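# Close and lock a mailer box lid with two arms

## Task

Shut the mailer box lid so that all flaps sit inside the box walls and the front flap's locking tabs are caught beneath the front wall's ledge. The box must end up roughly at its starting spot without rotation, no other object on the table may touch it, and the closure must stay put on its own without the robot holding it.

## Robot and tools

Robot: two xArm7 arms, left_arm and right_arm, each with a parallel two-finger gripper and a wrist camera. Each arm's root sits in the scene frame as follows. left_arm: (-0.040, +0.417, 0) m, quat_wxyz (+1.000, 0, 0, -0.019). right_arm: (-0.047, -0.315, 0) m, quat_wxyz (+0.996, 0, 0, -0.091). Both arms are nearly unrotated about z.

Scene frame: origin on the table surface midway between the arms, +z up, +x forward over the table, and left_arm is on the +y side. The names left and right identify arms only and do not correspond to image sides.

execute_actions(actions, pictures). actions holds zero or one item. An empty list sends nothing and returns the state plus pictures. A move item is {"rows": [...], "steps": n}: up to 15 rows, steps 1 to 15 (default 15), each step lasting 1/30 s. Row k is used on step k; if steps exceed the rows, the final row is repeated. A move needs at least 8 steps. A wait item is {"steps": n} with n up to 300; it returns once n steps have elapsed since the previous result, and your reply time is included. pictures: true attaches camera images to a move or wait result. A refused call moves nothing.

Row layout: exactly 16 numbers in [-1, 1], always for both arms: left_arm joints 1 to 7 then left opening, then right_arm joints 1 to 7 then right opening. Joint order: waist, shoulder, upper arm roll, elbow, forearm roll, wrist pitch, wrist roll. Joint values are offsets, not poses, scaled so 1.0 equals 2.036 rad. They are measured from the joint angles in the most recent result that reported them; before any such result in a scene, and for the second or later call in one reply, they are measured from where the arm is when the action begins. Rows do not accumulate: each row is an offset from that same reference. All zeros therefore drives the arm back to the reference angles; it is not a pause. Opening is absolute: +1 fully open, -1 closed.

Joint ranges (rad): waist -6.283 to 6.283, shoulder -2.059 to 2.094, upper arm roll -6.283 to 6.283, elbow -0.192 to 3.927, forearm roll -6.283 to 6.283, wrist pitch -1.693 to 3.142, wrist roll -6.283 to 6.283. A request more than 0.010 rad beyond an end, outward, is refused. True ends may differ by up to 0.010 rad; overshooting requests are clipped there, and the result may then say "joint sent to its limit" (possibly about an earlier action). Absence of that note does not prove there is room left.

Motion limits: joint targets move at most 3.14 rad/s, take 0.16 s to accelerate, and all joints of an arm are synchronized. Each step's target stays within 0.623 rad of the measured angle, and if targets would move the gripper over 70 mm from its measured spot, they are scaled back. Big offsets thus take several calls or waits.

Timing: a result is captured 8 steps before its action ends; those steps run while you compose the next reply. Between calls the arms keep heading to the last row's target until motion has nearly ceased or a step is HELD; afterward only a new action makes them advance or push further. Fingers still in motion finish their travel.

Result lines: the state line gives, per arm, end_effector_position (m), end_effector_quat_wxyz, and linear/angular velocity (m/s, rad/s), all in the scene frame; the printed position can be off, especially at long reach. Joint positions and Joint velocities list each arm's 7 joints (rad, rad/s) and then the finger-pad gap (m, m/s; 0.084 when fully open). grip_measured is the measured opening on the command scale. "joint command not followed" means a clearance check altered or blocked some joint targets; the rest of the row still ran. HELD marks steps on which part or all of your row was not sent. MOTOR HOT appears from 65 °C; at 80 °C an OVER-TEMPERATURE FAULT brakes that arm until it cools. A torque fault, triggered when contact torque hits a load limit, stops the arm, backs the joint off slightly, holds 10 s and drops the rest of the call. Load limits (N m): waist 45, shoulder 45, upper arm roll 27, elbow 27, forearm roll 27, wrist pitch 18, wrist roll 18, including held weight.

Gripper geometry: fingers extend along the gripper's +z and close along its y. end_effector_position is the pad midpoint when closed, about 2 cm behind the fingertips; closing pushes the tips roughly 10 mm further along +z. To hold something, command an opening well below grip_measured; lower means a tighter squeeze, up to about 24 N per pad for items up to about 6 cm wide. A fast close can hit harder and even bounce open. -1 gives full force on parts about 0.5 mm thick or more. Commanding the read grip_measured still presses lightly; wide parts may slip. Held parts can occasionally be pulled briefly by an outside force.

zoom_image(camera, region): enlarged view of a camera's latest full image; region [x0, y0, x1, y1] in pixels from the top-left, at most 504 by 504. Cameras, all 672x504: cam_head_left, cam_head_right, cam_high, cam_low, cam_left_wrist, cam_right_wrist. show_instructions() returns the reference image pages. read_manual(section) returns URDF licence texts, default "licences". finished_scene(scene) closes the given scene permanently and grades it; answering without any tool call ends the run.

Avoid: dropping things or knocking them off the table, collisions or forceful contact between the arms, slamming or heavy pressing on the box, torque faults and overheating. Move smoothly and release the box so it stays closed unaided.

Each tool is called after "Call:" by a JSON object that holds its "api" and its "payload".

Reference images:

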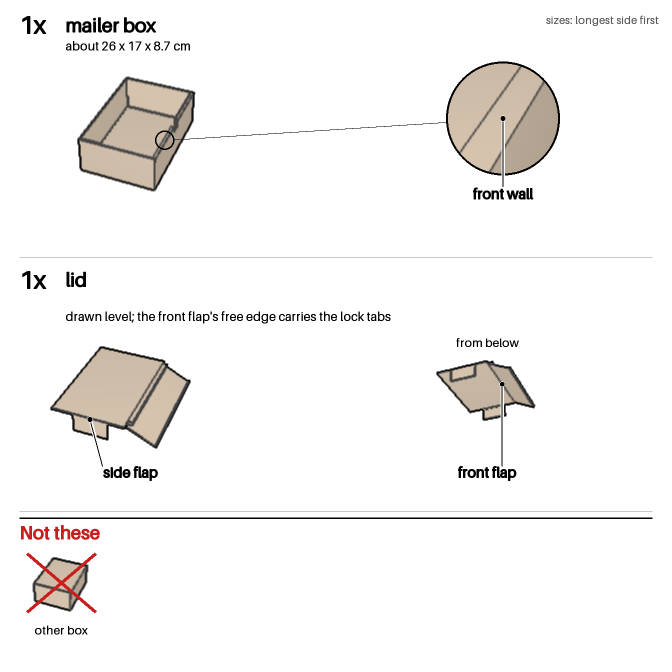

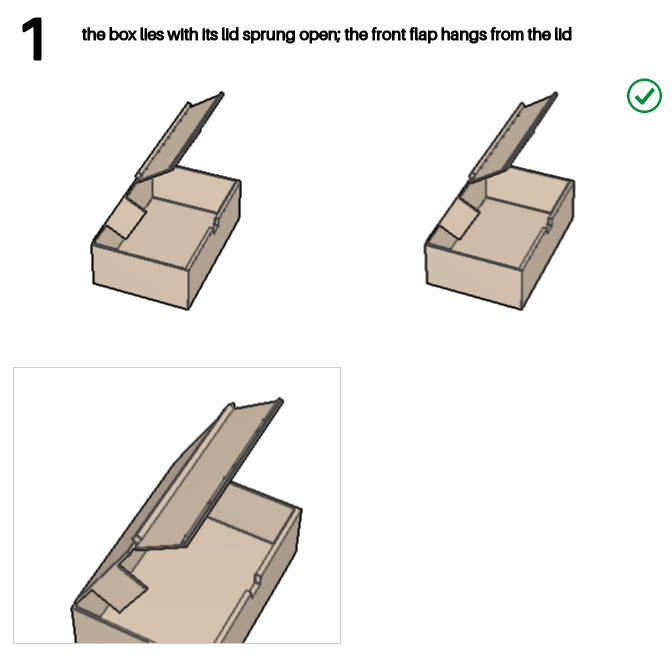

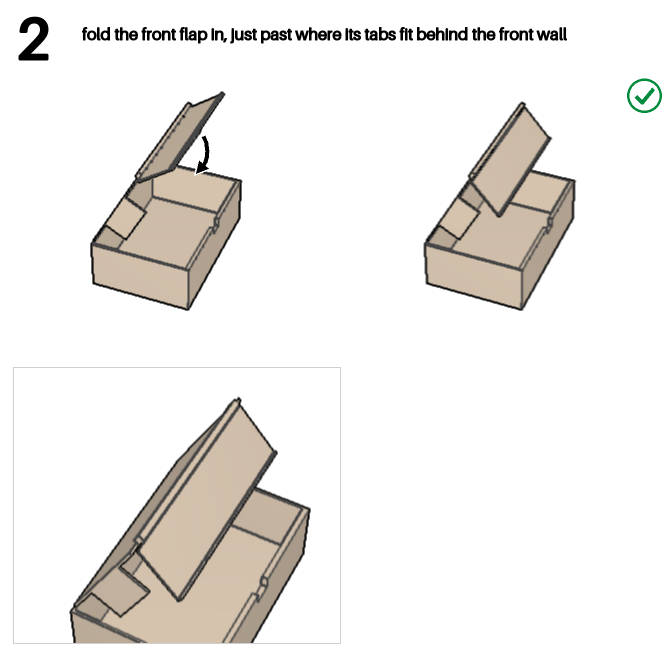

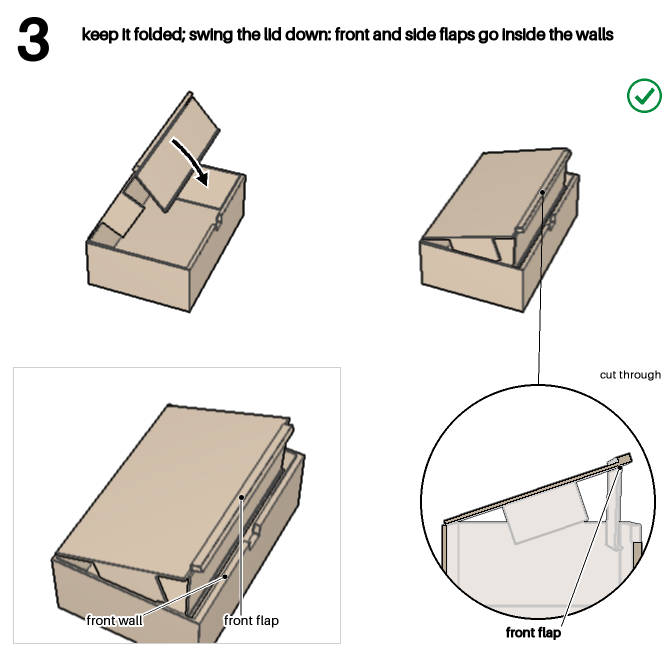

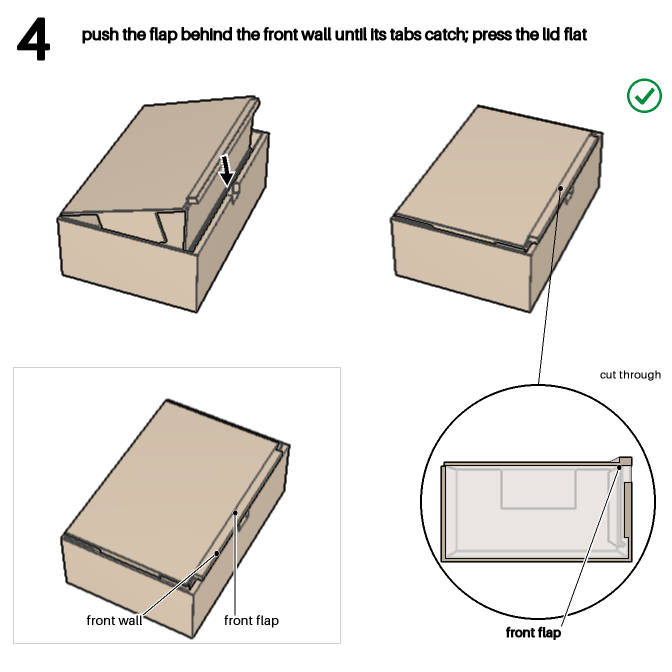

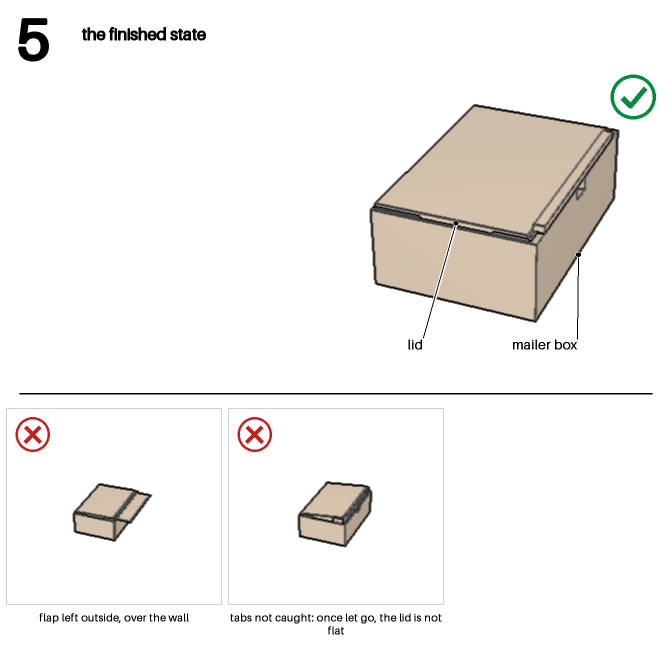

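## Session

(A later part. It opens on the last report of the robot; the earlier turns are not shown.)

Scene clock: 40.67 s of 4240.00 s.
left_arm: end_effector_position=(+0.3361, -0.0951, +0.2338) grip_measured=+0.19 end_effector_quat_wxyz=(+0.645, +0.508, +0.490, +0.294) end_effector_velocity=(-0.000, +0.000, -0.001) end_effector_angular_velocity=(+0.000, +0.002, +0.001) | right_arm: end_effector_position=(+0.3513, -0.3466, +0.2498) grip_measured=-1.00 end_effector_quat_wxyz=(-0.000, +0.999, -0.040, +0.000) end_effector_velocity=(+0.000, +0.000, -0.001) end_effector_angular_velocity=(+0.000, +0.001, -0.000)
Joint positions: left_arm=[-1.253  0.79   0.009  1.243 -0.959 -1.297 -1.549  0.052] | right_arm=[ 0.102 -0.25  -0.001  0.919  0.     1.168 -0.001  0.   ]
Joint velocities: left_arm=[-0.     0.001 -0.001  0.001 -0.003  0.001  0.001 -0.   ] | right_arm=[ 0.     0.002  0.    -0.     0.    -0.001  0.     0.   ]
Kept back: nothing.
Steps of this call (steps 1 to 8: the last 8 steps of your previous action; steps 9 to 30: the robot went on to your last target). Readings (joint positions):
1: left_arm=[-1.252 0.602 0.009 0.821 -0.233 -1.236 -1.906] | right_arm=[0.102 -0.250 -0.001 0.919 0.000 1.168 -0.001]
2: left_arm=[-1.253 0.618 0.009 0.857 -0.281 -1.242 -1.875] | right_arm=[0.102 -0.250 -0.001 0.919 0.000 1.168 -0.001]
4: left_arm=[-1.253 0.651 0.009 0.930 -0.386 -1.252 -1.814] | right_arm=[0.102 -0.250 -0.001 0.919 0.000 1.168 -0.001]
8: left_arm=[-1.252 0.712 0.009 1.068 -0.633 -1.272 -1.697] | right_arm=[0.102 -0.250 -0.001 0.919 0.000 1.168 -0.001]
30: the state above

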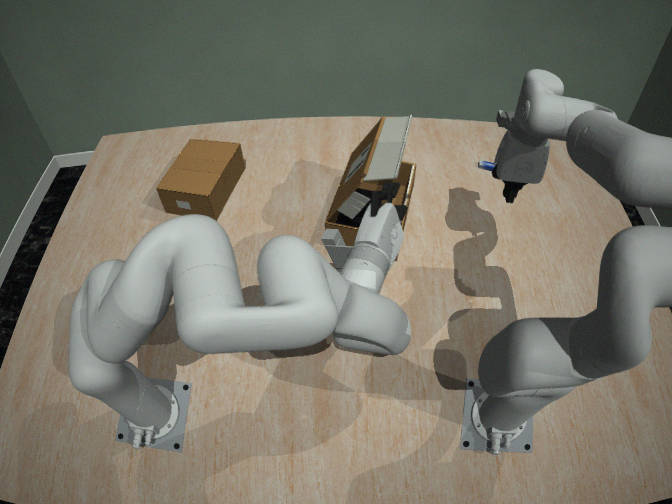

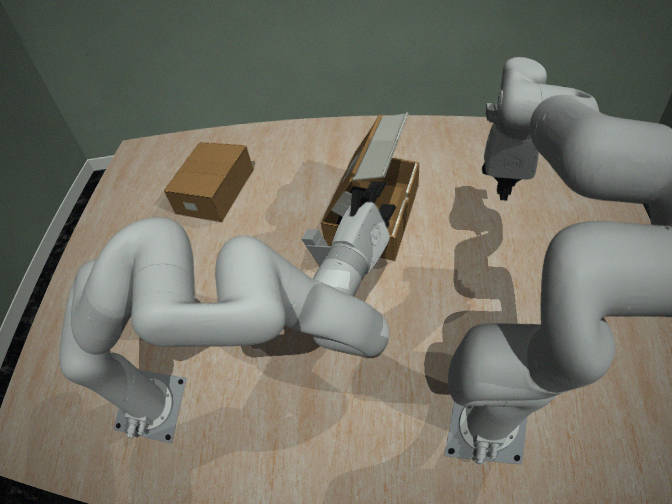

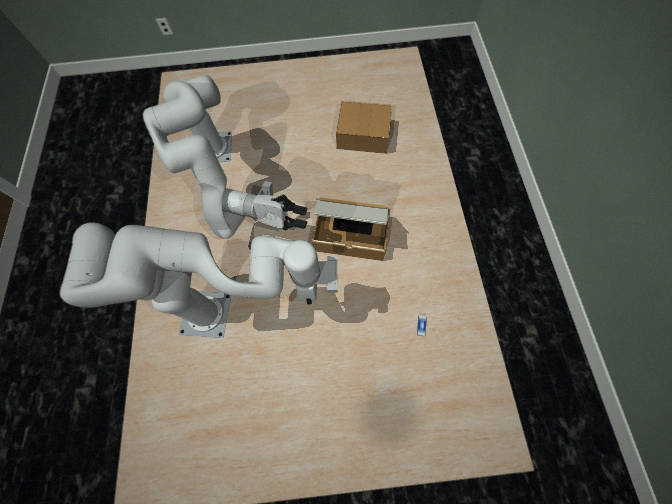

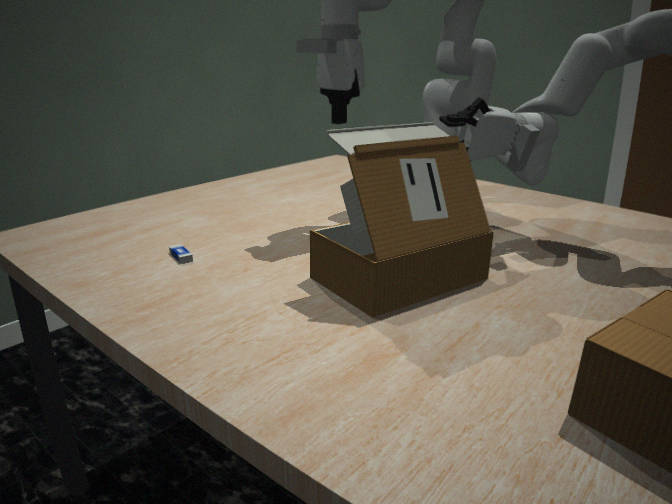

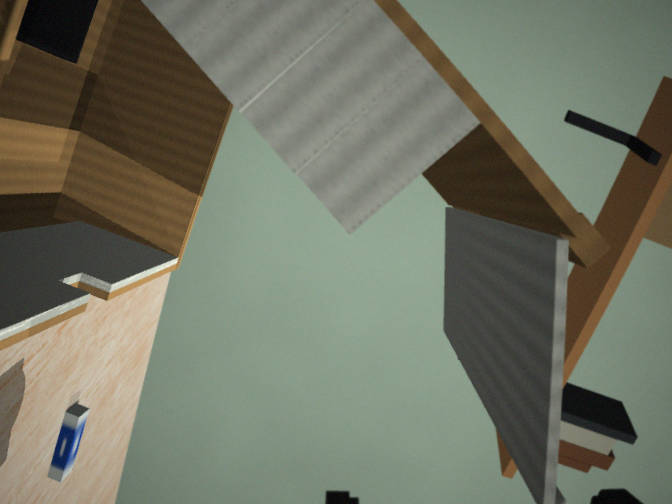

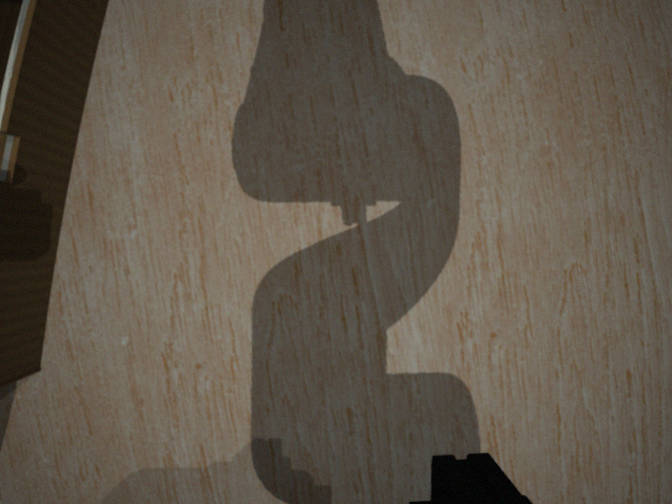

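Call:
{"api": "execute_actions", "payload": {"actions": [{"rows":[[0,0.002,0,0.037,0,0.015,0,1,0,0,0,0,0,0,0,-1]]}]}}

Call:
{"api": "execute_actions", "payload": {"actions": [{"rows":[[0.05,0,0,0,0,0,0,1,0,0,0,0,0,0,0,-1]]}]}}

Call:
{"api": "execute_actions", "payload": {"actions": [{"steps":20}], "pictures": true}}

Scene clock: 41.37 s of 4240.00 s.
left_arm: end_effector_position=(+0.3406, -0.1109, +0.2510) grip_measured=+0.98 end_effector_quat_wxyz=(+0.659, +0.493, +0.497, +0.276) end_effector_velocity=(+0.009, -0.031, +0.039) end_effector_angular_velocity=(-0.113, +0.006, -0.023) | right_arm: end_effector_position=(+0.3513, -0.3466, +0.2498) grip_measured=-1.00 end_effector_quat_wxyz=(-0.000, +0.999, -0.040, +0.000) end_effector_velocity=(-0.000, +0.001, -0.000) end_effector_angular_velocity=(-0.000, +0.002, +0.002)
Joint positions: left_arm=[-1.253  0.792  0.009  1.31  -0.959 -1.271 -1.549  0.083] | right_arm=[ 0.102 -0.25  -0.001  0.919  0.     1.168 -0.001  0.   ]
Joint velocities: left_arm=[ 0.001 -0.002  0.001  0.136  0.002  0.054  0.     0.013] | right_arm=[ 0.002  0.    -0.    -0.    -0.001  0.001  0.     0.   ]
Steps of this call (steps 1 to 14: the robot went on to your last target; steps 15 to 21: the first 7 steps of this action). Readings (joint positions):
15: left_arm=[-1.253 0.790 0.009 1.243 -0.960 -1.297 -1.549] | right_arm=[0.102 -0.250 -0.001 0.919 0.000 1.168 -0.001]
16: left_arm=[-1.252 0.791 0.009 1.249 -0.960 -1.294 -1.549] | right_arm=[0.102 -0.250 -0.001 0.919 0.000 1.168 -0.001]
18: left_arm=[-1.252 0.794 0.009 1.279 -0.960 -1.282 -1.549] | right_arm=[0.102 -0.250 -0.001 0.919 0.000 1.168 -0.001]
21: the state above

Scene clock: 41.87 s of 4240.00 s.
left_arm: end_effector_position=(+0.3914, -0.0724, +0.2520) grip_measured=+1.00 end_effector_quat_wxyz=(+0.645, +0.468, +0.519, +0.308) end_effector_velocity=(+0.163, +0.147, +0.010) end_effector_angular_velocity=(+0.027, -0.049, +0.339) | right_arm: end_effector_position=(+0.3513, -0.3466, +0.2498) grip_measured=-1.00 end_effector_quat_wxyz=(-0.000, +0.999, -0.040, +0.000) end_effector_velocity=(-0.000, +0.000, +0.000) end_effector_angular_velocity=(-0.000, -0.001, +0.001)
Joint positions: left_arm=[-1.16   0.795  0.017  1.317 -0.96  -1.267 -1.549  0.084] | right_arm=[ 0.102 -0.25  -0.001  0.919  0.     1.168 -0.001  0.   ]
Joint velocities: left_arm=[ 0.273 -0.001  0.084 -0.007 -0.009  0.     0.002  0.   ] | right_arm=[ 0.    -0.001 -0.    -0.     0.     0.001 -0.     0.   ]
Steps of this call (steps 1 to 8: the last 8 steps of your previous action; steps 9 to 15: the first 7 steps of this action, its rows measured from where the robot was after step 8). Readings (joint positions):
8: left_arm=[-1.253 0.794 0.009 1.317 -0.959 -1.267 -1.549] | right_arm=[0.102 -0.250 -0.001 0.919 0.000 1.168 -0.001]
9: left_arm=[-1.252 0.794 0.009 1.317 -0.959 -1.267 -1.549] | right_arm=[0.102 -0.250 -0.001 0.919 0.000 1.168 -0.001]
10: left_arm=[-1.247 0.794 0.007 1.318 -0.959 -1.267 -1.549] | right_arm=[0.102 -0.250 -0.001 0.919 0.000 1.168 -0.001]
12: left_arm=[-1.212 0.794 0.002 1.318 -0.959 -1.267 -1.549] | right_arm=[0.102 -0.250 -0.001 0.919 0.000 1.168 -0.001]
15: the state above

Scene clock: 42.53 s of 4240.00 s.
left_arm: end_effector_position=(+0.3930, -0.0711, +0.2511) grip_measured=+1.00 end_effector_quat_wxyz=(+0.644, +0.467, +0.522, +0.307) end_effector_velocity=(+0.001, +0.000, +0.000) end_effector_angular_velocity=(-0.000, -0.001, +0.001) | right_arm: end_effector_position=(+0.3513, -0.3466, +0.2498) grip_measured=-1.00 end_effector_quat_wxyz=(-0.000, +0.999, -0.040, +0.000) end_effector_velocity=(-0.000, +0.000, -0.000) end_effector_angular_velocity=(+0.001, +0.002, +0.000)
Joint positions: left_arm=[-1.151  0.794  0.009  1.317 -0.959 -1.267 -1.549  0.084] | right_arm=[ 0.102 -0.25  -0.001  0.919  0.     1.168 -0.001  0.   ]
Joint velocities: left_arm=[ 0.001  0.     0.001  0.001 -0.    -0.     0.     0.   ] | right_arm=[ 0.     0.    -0.     0.     0.     0.001 -0.     0.   ]
Kept back: nothing.
Steps of this call (steps 1 to 8: the last 8 steps of your previous action; steps 9 to 15: the robot went on to your last target; steps 16 to 20: nothing new was sent). Readings (joint positions):
1: left_arm=[-1.153 0.795 0.018 1.317 -0.960 -1.267 -1.549] | right_arm=[0.102 -0.250 -0.001 0.919 0.000 1.168 -0.001]
2: left_arm=[-1.151 0.794 0.016 1.317 -0.960 -1.267 -1.549] | right_arm=[0.102 -0.250 -0.001 0.919 0.000 1.168 -0.001]
4: left_arm=[-1.152 0.794 0.010 1.317 -0.960 -1.267 -1.549] | right_arm=[0.102 -0.250 -0.001 0.919 0.000 1.168 -0.001]
8: left_arm=[-1.153 0.794 0.007 1.317 -0.959 -1.267 -1.549] | right_arm=[0.102 -0.250 -0.001 0.919 0.000 1.168 -0.001]
20: the state above
All arms were judged still, so your last target was given up. Only a new action makes them travel on or press farther. Fingers that are still opening or closing keep moving.

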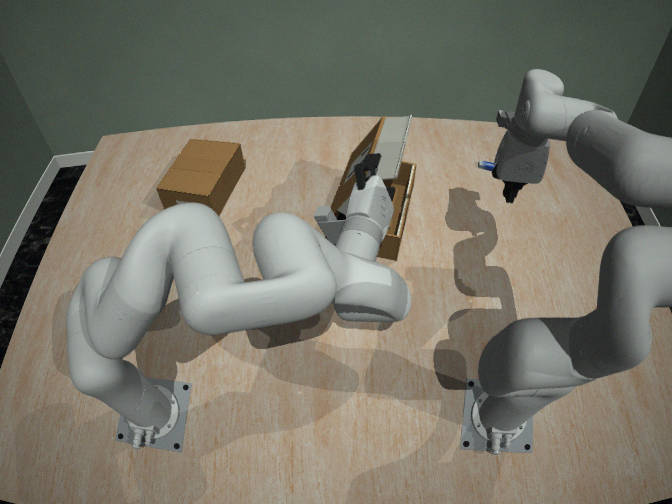

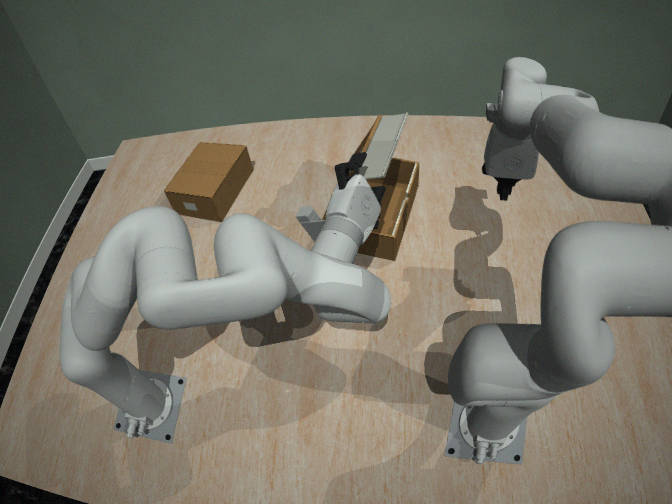

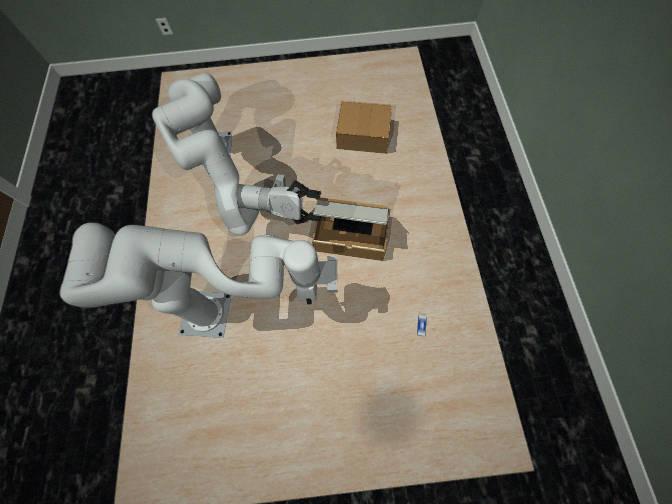

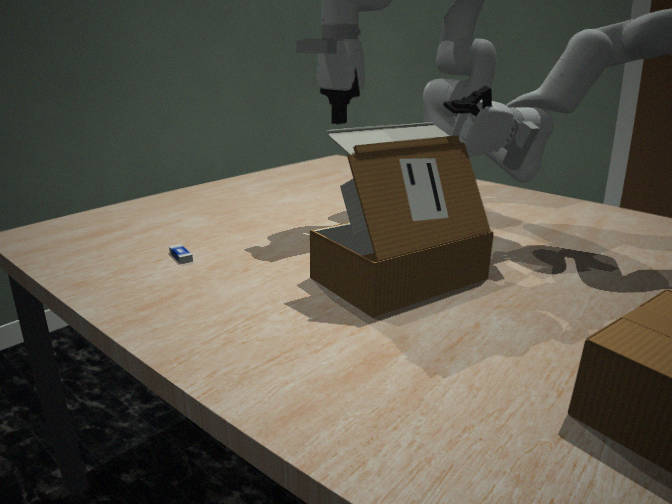

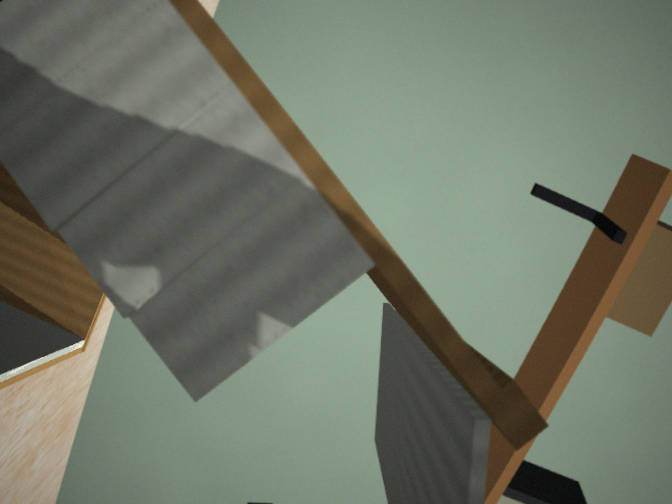

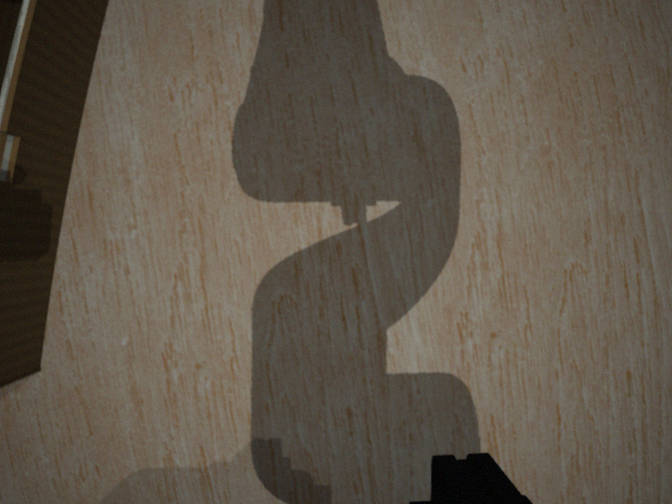

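Call:
{"api": "execute_actions", "payload": {"actions": [{"rows":[[0,0,0,0,0,0,0.05,-0.72,0,0,0,0,0,0,0,-1]]}]}}

Call:
{"api": "execute_actions", "payload": {"actions": [{"rows":[[-0.002,0.019,0,0.011,-0.001,-0.005,0.125,-0.72,0,0,0,0,0,0,0,-1],[-0.002,0.019,0,0.011,-0.001,-0.005,0.125,-0.72,0,0,0,0,0,0,0,-1],[-0.002,0.019,0,0.011,-0.001,-0.005,0.125,-0.72,0,0,0,0,0,0,0,-1],[-0.002,0.019,0,0.011,-0.001,-0.005,0.125,-0.72,0,0,0,0,0,0,0,-1],[-0.002,0.019,0,0.011,-0.001,-0.005,0.125,-0.72,0,0,0,0,0,0,0,-1],[-0.002,0.019,0,0.011,-0.001,-0.005,0.125,-0.72,0,0,0,0,0,0,0,-1],[-0.004,0.038,0,0.022,-0.003,-0.01,0.27,-0.72,0,0,0,0,0,0,0,-1]]}]}}

Call:
{"api": "execute_actions", "payload": {"actions": [{"rows":[[-0.002,0.019,0,0.011,-0.001,-0.005,0.125,-0.72,0,0,0,0,0,0,0,-1],[-0.002,0.019,0,0.011,-0.001,-0.005,0.125,-0.72,0,0,0,0,0,0,0,-1],[-0.002,0.019,0,0.011,-0.001,-0.005,0.125,-0.72,0,0,0,0,0,0,0,-1],[-0.002,0.019,0,0.011,-0.001,-0.005,0.125,-0.72,0,0,0,0,0,0,0,-1],[-0.002,0.019,0,0.011,-0.001,-0.005,0.125,-0.72,0,0,0,0,0,0,0,-1],[-0.002,0.019,0,0.011,-0.001,-0.005,0.125,-0.72,0,0,0,0,0,0,0,-1],[-0.004,0.038,0,0.022,-0.003,-0.01,0.27,-0.72,0,0,0,0,0,0,0,-1]]}]}}

Call:
{"api": "execute_actions", "payload": {"actions": [{"steps":20}], "pictures": true}}

Scene clock: 44.07 s of 4240.00 s.
left_arm: end_effector_position=(+0.3930, -0.0711, +0.2511) grip_measured=-0.12 end_effector_quat_wxyz=(+0.630, +0.489, +0.501, +0.335) end_effector_velocity=(-0.000, -0.000, -0.000) end_effector_angular_velocity=(+0.196, -0.057, +0.004) | right_arm: end_effector_position=(+0.3513, -0.3466, +0.2498) grip_measured=-1.00 end_effector_quat_wxyz=(-0.000, +0.999, -0.040, +0.000) end_effector_velocity=(+0.000, -0.000, -0.000) end_effector_angular_velocity=(+0.000, -0.001, -0.000)
Joint positions: left_arm=[-1.151  0.794  0.009  1.317 -0.959 -1.267 -1.463  0.039] | right_arm=[ 0.102 -0.25  -0.001  0.919  0.     1.168 -0.001  0.   ]
Joint velocities: left_arm=[-0.001 -0.     0.     0.    -0.001  0.001  0.205 -0.217] | right_arm=[-0.     0.     0.    -0.     0.    -0.002 -0.     0.   ]
Steps of this call (steps 1 to 39: nothing new was sent; steps 40 to 46: the first 7 steps of this action). Readings (joint positions):
40: left_arm=[-1.151 0.794 0.009 1.317 -0.959 -1.267 -1.549] | right_arm=[0.102 -0.250 -0.001 0.919 0.000 1.168 -0.001]
41: left_arm=[-1.151 0.794 0.009 1.317 -0.959 -1.267 -1.541] | right_arm=[0.102 -0.250 -0.001 0.919 0.000 1.168 -0.001]
43: left_arm=[-1.151 0.794 0.009 1.317 -0.959 -1.267 -1.502] | right_arm=[0.102 -0.250 -0.001 0.919 0.000 1.168 -0.001]
46: the state above

Scene clock: 44.57 s of 4240.00 s.
left_arm: end_effector_position=(+0.3920, -0.0736, +0.2404) grip_measured=-0.74 end_effector_quat_wxyz=(+0.590, +0.541, +0.446, +0.402) end_effector_velocity=(-0.012, -0.013, -0.079) end_effector_angular_velocity=(+1.068, -0.267, +0.012) | right_arm: end_effector_position=(+0.3513, -0.3466, +0.2498) grip_measured=-1.00 end_effector_quat_wxyz=(-0.000, +0.999, -0.040, +0.000) end_effector_velocity=(+0.000, -0.001, +0.000) end_effector_angular_velocity=(-0.000, -0.000, -0.004)
Joint positions: left_arm=[-1.154  0.824  0.009  1.334 -0.961 -1.275 -1.254  0.011] | right_arm=[ 0.102 -0.25  -0.001  0.919  0.     1.168 -0.001  0.   ]
Joint velocities: left_arm=[-0.021  0.181 -0.009  0.07  -0.009 -0.036  1.019 -0.   ] | right_arm=[-0.003  0.    -0.     0.    -0.    -0.     0.001  0.   ]
Steps of this call (steps 1 to 8: the last 8 steps of your previous action; steps 9 to 15: the first 7 steps of this action, its rows measured from where the robot was after step 8). Readings (joint positions):
8: left_arm=[-1.151 0.794 0.009 1.317 -0.959 -1.267 -1.448] | right_arm=[0.102 -0.250 -0.001 0.919 0.000 1.168 -0.001]
9: left_arm=[-1.151 0.794 0.009 1.317 -0.959 -1.267 -1.447] | right_arm=[0.102 -0.250 -0.001 0.919 0.000 1.168 -0.001]
10: left_arm=[-1.151 0.795 0.009 1.318 -0.959 -1.267 -1.439] | right_arm=[0.102 -0.250 -0.001 0.919 0.000 1.168 -0.001]
12: left_arm=[-1.152 0.803 0.009 1.324 -0.960 -1.270 -1.380] | right_arm=[0.102 -0.250 -0.001 0.919 0.000 1.168 -0.001]
15: the state above

Scene clock: 45.07 s of 4240.00 s.
left_arm: end_effector_position=(+0.3892, -0.0785, +0.2132) grip_measured=-0.74 end_effector_quat_wxyz=(+0.455, +0.643, +0.281, +0.548) end_effector_velocity=(-0.014, -0.009, -0.075) end_effector_angular_velocity=(+0.912, -0.216, +0.003) | right_arm: end_effector_position=(+0.3513, -0.3466, +0.2498) grip_measured=-1.00 end_effector_quat_wxyz=(-0.000, +0.999, -0.040, +0.000) end_effector_velocity=(-0.000, +0.000, -0.000) end_effector_angular_velocity=(+0.000, +0.002, -0.000)
Joint positions: left_arm=[-1.162  0.901  0.009  1.378 -0.967 -1.294 -0.721  0.011] | right_arm=[ 0.102 -0.25  -0.001  0.919  0.     1.168 -0.001  0.   ]
Joint velocities: left_arm=[-0.02   0.161 -0.01   0.056 -0.008 -0.03   0.86   0.   ] | right_arm=[-0.     0.     0.     0.     0.     0.002 -0.     0.   ]
Steps of this call (steps 1 to 8: the last 8 steps of your previous action; steps 9 to 15: the first 7 steps of this action, its rows measured from where the robot was after step 8). Readings (joint positions):
8: left_arm=[-1.159 0.870 0.009 1.359 -0.965 -1.286 -0.926] | right_arm=[0.102 -0.250 -0.001 0.919 0.000 1.168 -0.001]
9: left_arm=[-1.159 0.871 0.009 1.360 -0.965 -1.287 -0.914] | right_arm=[0.102 -0.250 -0.001 0.919 0.000 1.168 -0.001]
10: left_arm=[-1.159 0.872 0.009 1.362 -0.966 -1.287 -0.900] | right_arm=[0.102 -0.250 -0.001 0.919 0.000 1.168 -0.001]
12: left_arm=[-1.160 0.880 0.009 1.368 -0.966 -1.290 -0.835] | right_arm=[0.102 -0.250 -0.001 0.919 0.000 1.168 -0.001]
15: the state above

Scene clock: 45.73 s of 4240.00 s.
left_arm: end_effector_position=(+0.3875, -0.0803, +0.1963) grip_measured=-0.74 end_effector_quat_wxyz=(+0.348, +0.684, +0.163, +0.620) end_effector_velocity=(+0.000, -0.000, -0.001) end_effector_angular_velocity=(+0.001, +0.001, -0.000) | right_arm: end_effector_position=(+0.3513, -0.3466, +0.2498) grip_measured=-1.00 end_effector_quat_wxyz=(-0.000, +0.999, -0.040, +0.000) end_effector_velocity=(+0.000, +0.000, +0.000) end_effector_angular_velocity=(+0.000, -0.000, -0.000)
Joint positions: left_arm=[-1.167  0.947  0.009  1.404 -0.971 -1.306 -0.376  0.011] | right_arm=[ 0.102 -0.25  -0.001  0.919  0.     1.168 -0.001  0.   ]
Joint velocities: left_arm=[ 0.     0.001 -0.001  0.001 -0.     0.001  0.001  0.   ] | right_arm=[ 0. -0.  0.  0.  0.  0.  0.  0.]
Kept back: nothing.
Steps of this call (steps 1 to 8: the last 8 steps of your previous action; steps 9 to 20: the robot went on to your last target). Readings (joint positions):
1: left_arm=[-1.163 0.906 0.008 1.380 -0.967 -1.296 -0.691] | right_arm=[0.102 -0.250 -0.001 0.919 0.000 1.168 -0.001]
2: left_arm=[-1.163 0.911 0.008 1.383 -0.967 -1.297 -0.651] | right_arm=[0.102 -0.250 -0.001 0.919 0.000 1.168 -0.001]
4: left_arm=[-1.165 0.924 0.009 1.392 -0.969 -1.301 -0.544] | right_arm=[0.102 -0.250 -0.001 0.919 0.000 1.168 -0.001]
8: left_arm=[-1.167 0.945 0.008 1.402 -0.971 -1.305 -0.405] | right_arm=[0.102 -0.250 -0.001 0.919 0.000 1.168 -0.001]
20: the state above

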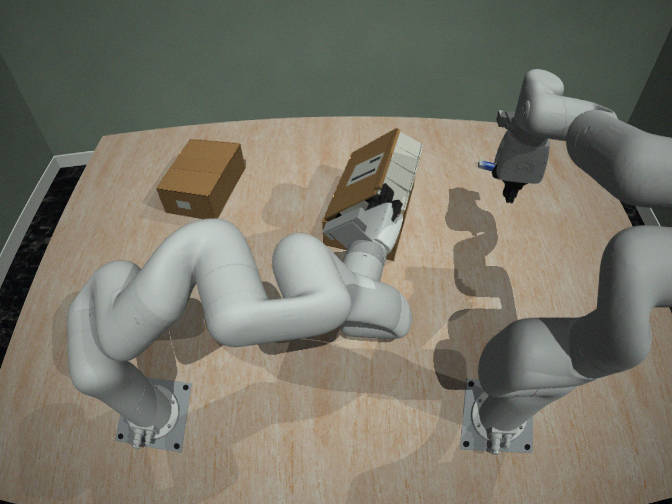

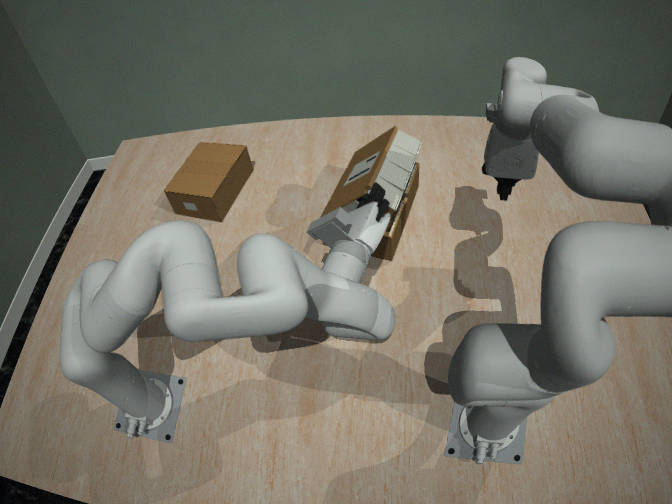

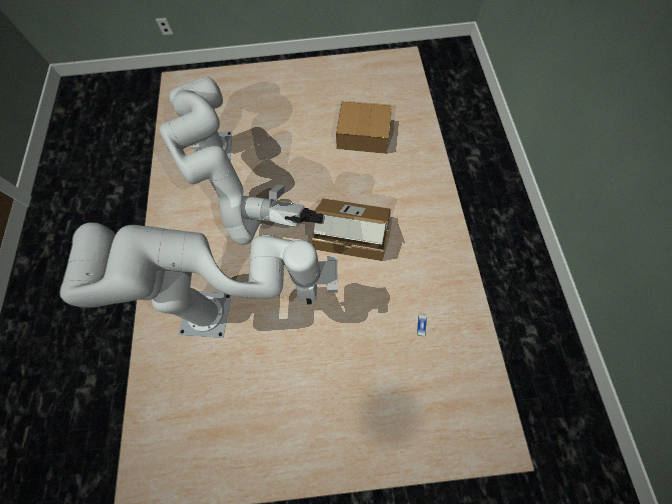

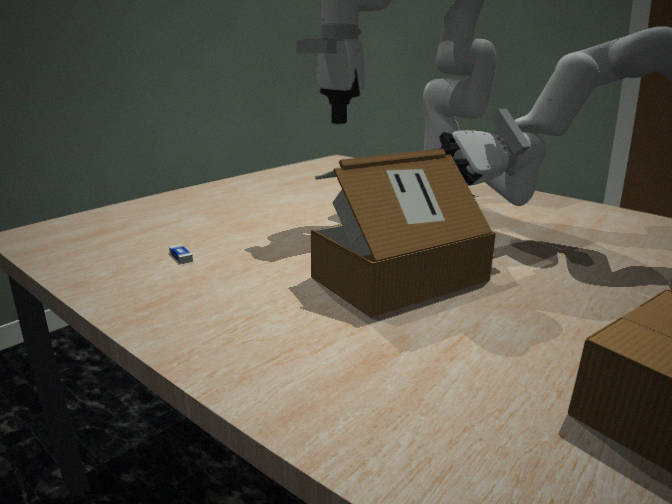

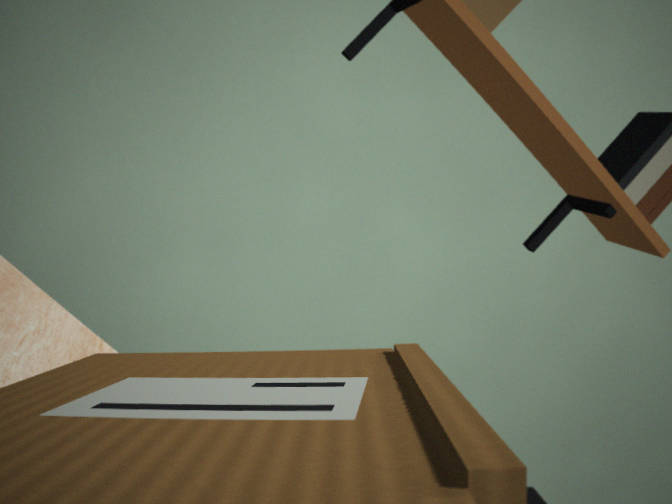

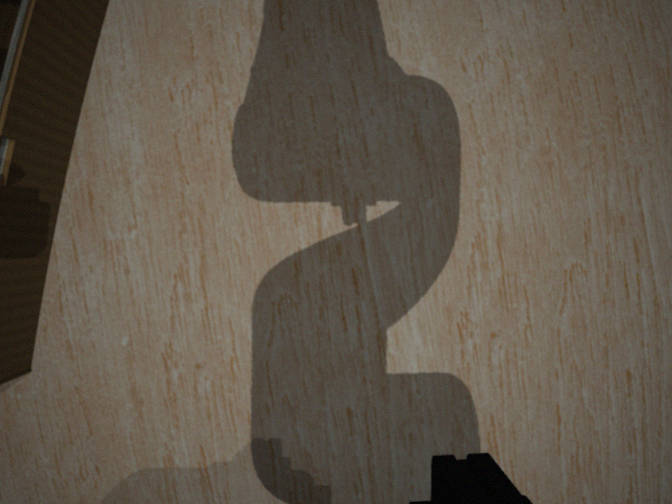

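Call:
{"api": "execute_actions", "payload": {"actions": [{"rows":[[0,0,0,0,0,0,0,-1,0.15,0.155,0,0.06,0,-0.338,0,-1],[0,0,0,0,0,0,0,-1,0.15,0.155,0,0.06,0,-0.338,0,-1],[0,0,0,0,0,0,0,-1,0.15,0.155,0,0.06,0,-0.338,0,-1],[0,0,0,0,0,0,0,-1,0.15,0.155,0,0.06,0,-0.338,0,-1],[0,0,0,0,0,0,0,-1,0.15,0.155,0,0.06,0,-0.338,0,-1],[0,0,0,0,0,0,0,-1,0.15,0.155,0,0.06,0,-0.338,0,-1],[-0.002,0.023,0,0.018,-0.001,-0.002,0.16,-1,0.15,0.155,0,0.06,0,-0.338,0,-1],[-0.002,0.023,0,0.018,-0.001,-0.002,0.16,-1,0.15,0.155,0,0.06,0,-0.338,0,-1],[-0.002,0.023,0,0.018,-0.001,-0.002,0.16,-1,0.15,0.155,0,0.06,0,-0.338,0,-1],[-0.002,0.023,0,0.018,-0.001,-0.002,0.16,-1,0.15,0.155,0,0.06,0,-0.338,0,-1],[-0.002,0.023,0,0.018,-0.001,-0.002,0.16,-1,0.15,0.155,0,0.06,0,-0.338,0,-1],[-0.002,0.023,0,0.018,-0.001,-0.002,0.16,-1,0.15,0.155,0,0.06,0,-0.338,0,-1],[-0.004,0.046,0,0.037,-0.003,-0.005,0.32,-1,0.15,0.155,0,0.06,0,-0.338,0,-1]]}]}}

Call:
{"api": "execute_actions", "payload": {"actions": [{"steps":28}], "pictures": true}}

Scene clock: 47.10 s of 4240.00 s.
left_arm: end_effector_position=(+0.3873, -0.0803, +0.1962) grip_measured=-0.94 end_effector_quat_wxyz=(+0.348, +0.684, +0.163, +0.620) end_effector_velocity=(+0.001, -0.000, -0.001) end_effector_angular_velocity=(+0.086, -0.027, +0.003) | right_arm: end_effector_position=(+0.4084, -0.3107, +0.2436) grip_measured=-1.00 end_effector_quat_wxyz=(-0.000, +0.998, +0.005, +0.066) end_effector_velocity=(+0.336, +0.274, -0.041) end_effector_angular_velocity=(+0.002, -0.834, +0.594)
Joint positions: left_arm=[-1.167  0.947  0.009  1.404 -0.971 -1.307 -0.376  0.003] | right_arm=[ 0.19  -0.158 -0.     0.954  0.     0.98  -0.001  0.   ]
Joint velocities: left_arm=[ 0.     0.008  0.     0.009 -0.001 -0.002  0.091  0.   ] | right_arm=[ 0.555  0.569  0.041  0.194  0.002 -1.209  0.001  0.   ]
Steps of this call (steps 1 to 15: the robot went on to your last target; steps 16 to 34: nothing new was sent; steps 35 to 41: the first 7 steps of this action). Readings (joint positions):
35: left_arm=[-1.167 0.947 0.009 1.404 -0.971 -1.307 -0.376] | right_arm=[0.102 -0.250 -0.001 0.919 0.000 1.168 -0.001]
36: left_arm=[-1.167 0.947 0.009 1.404 -0.971 -1.307 -0.376] | right_arm=[0.105 -0.247 -0.002 0.920 0.000 1.160 -0.001]
38: left_arm=[-1.167 0.947 0.008 1.404 -0.971 -1.307 -0.376] | right_arm=[0.131 -0.221 -0.005 0.932 -0.000 1.104 -0.001]
41: the state above

Scene clock: 48.03 s of 4240.00 s.
left_arm: end_effector_position=(+0.3858, -0.0880, +0.1663) grip_measured=-0.94 end_effector_quat_wxyz=(+0.126, +0.701, -0.069, +0.699) end_effector_velocity=(-0.001, -0.001, -0.000) end_effector_angular_velocity=(-0.000, +0.001, -0.002) | right_arm: end_effector_position=(+0.5229, -0.1843, +0.2431) grip_measured=-1.00 end_effector_quat_wxyz=(-0.027, +0.963, +0.109, +0.244) end_effector_velocity=(+0.000, +0.002, -0.001) end_effector_angular_velocity=(-0.000, -0.000, +0.004)
Joint positions: left_arm=[-1.175  1.04   0.009  1.479 -0.977 -1.317  0.275  0.003] | right_arm=[ 0.407  0.065 -0.001  1.041  0.     0.481 -0.001  0.   ]
Joint velocities: left_arm=[-0.001  0.001 -0.001  0.001  0.001  0.    -0.    -0.   ] | right_arm=[ 0.003  0.003  0.     0.001 -0.    -0.001 -0.001  0.   ]
Kept back: nothing.
Steps of this call (steps 1 to 8: the last 8 steps of your previous action; steps 9 to 28: the robot went on to your last target). Readings (joint positions):
1: left_arm=[-1.167 0.948 0.009 1.405 -0.971 -1.307 -0.367] | right_arm=[0.208 -0.140 0.001 0.961 0.000 0.940 -0.001]
2: left_arm=[-1.167 0.950 0.009 1.408 -0.972 -1.307 -0.346] | right_arm=[0.226 -0.122 0.000 0.968 0.000 0.899 -0.001]
4: left_arm=[-1.168 0.963 0.009 1.418 -0.972 -1.308 -0.254] | right_arm=[0.260 -0.086 -0.001 0.983 0.000 0.818 -0.001]
8: left_arm=[-1.171 0.996 0.008 1.442 -0.973 -1.311 -0.039] | right_arm=[0.331 -0.013 -0.000 1.011 0.000 0.656 -0.001]
28: the state above

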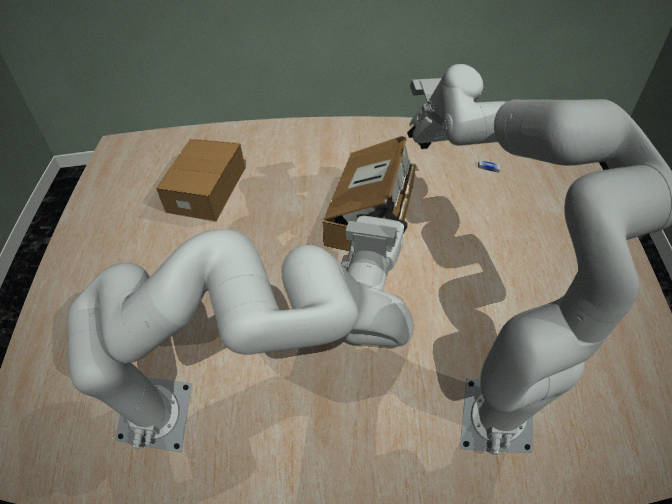

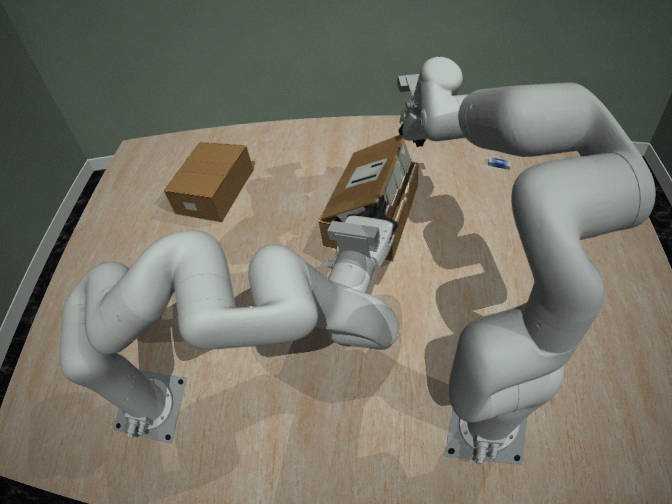

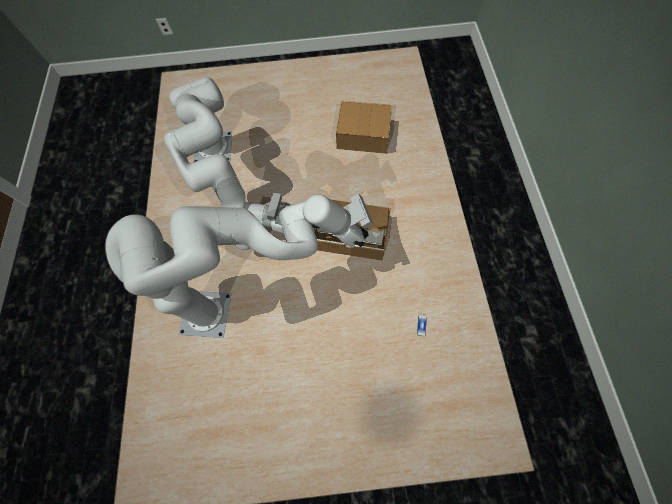

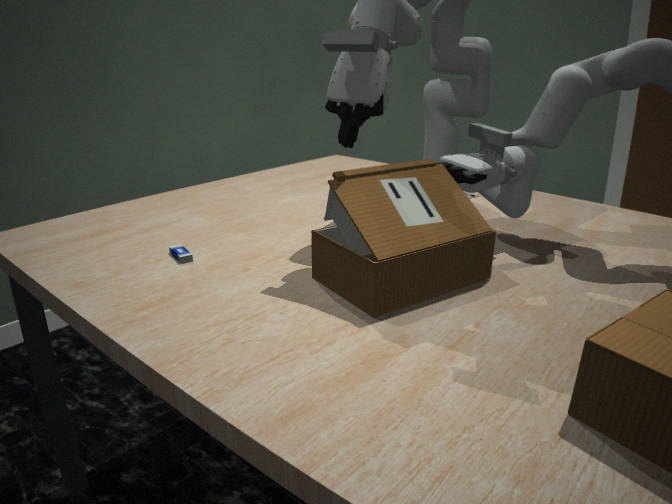

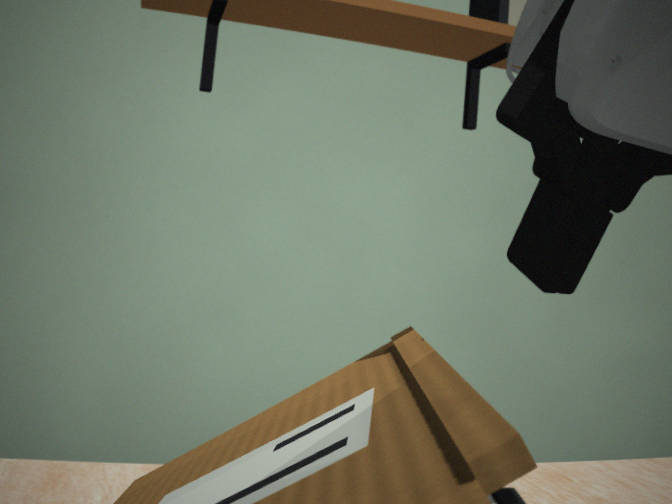

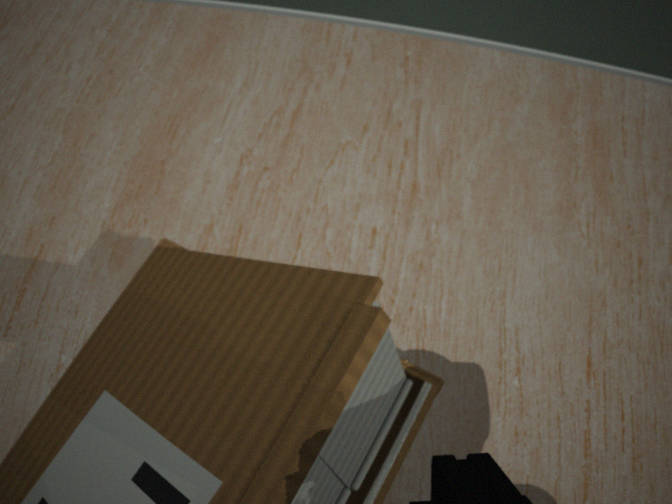

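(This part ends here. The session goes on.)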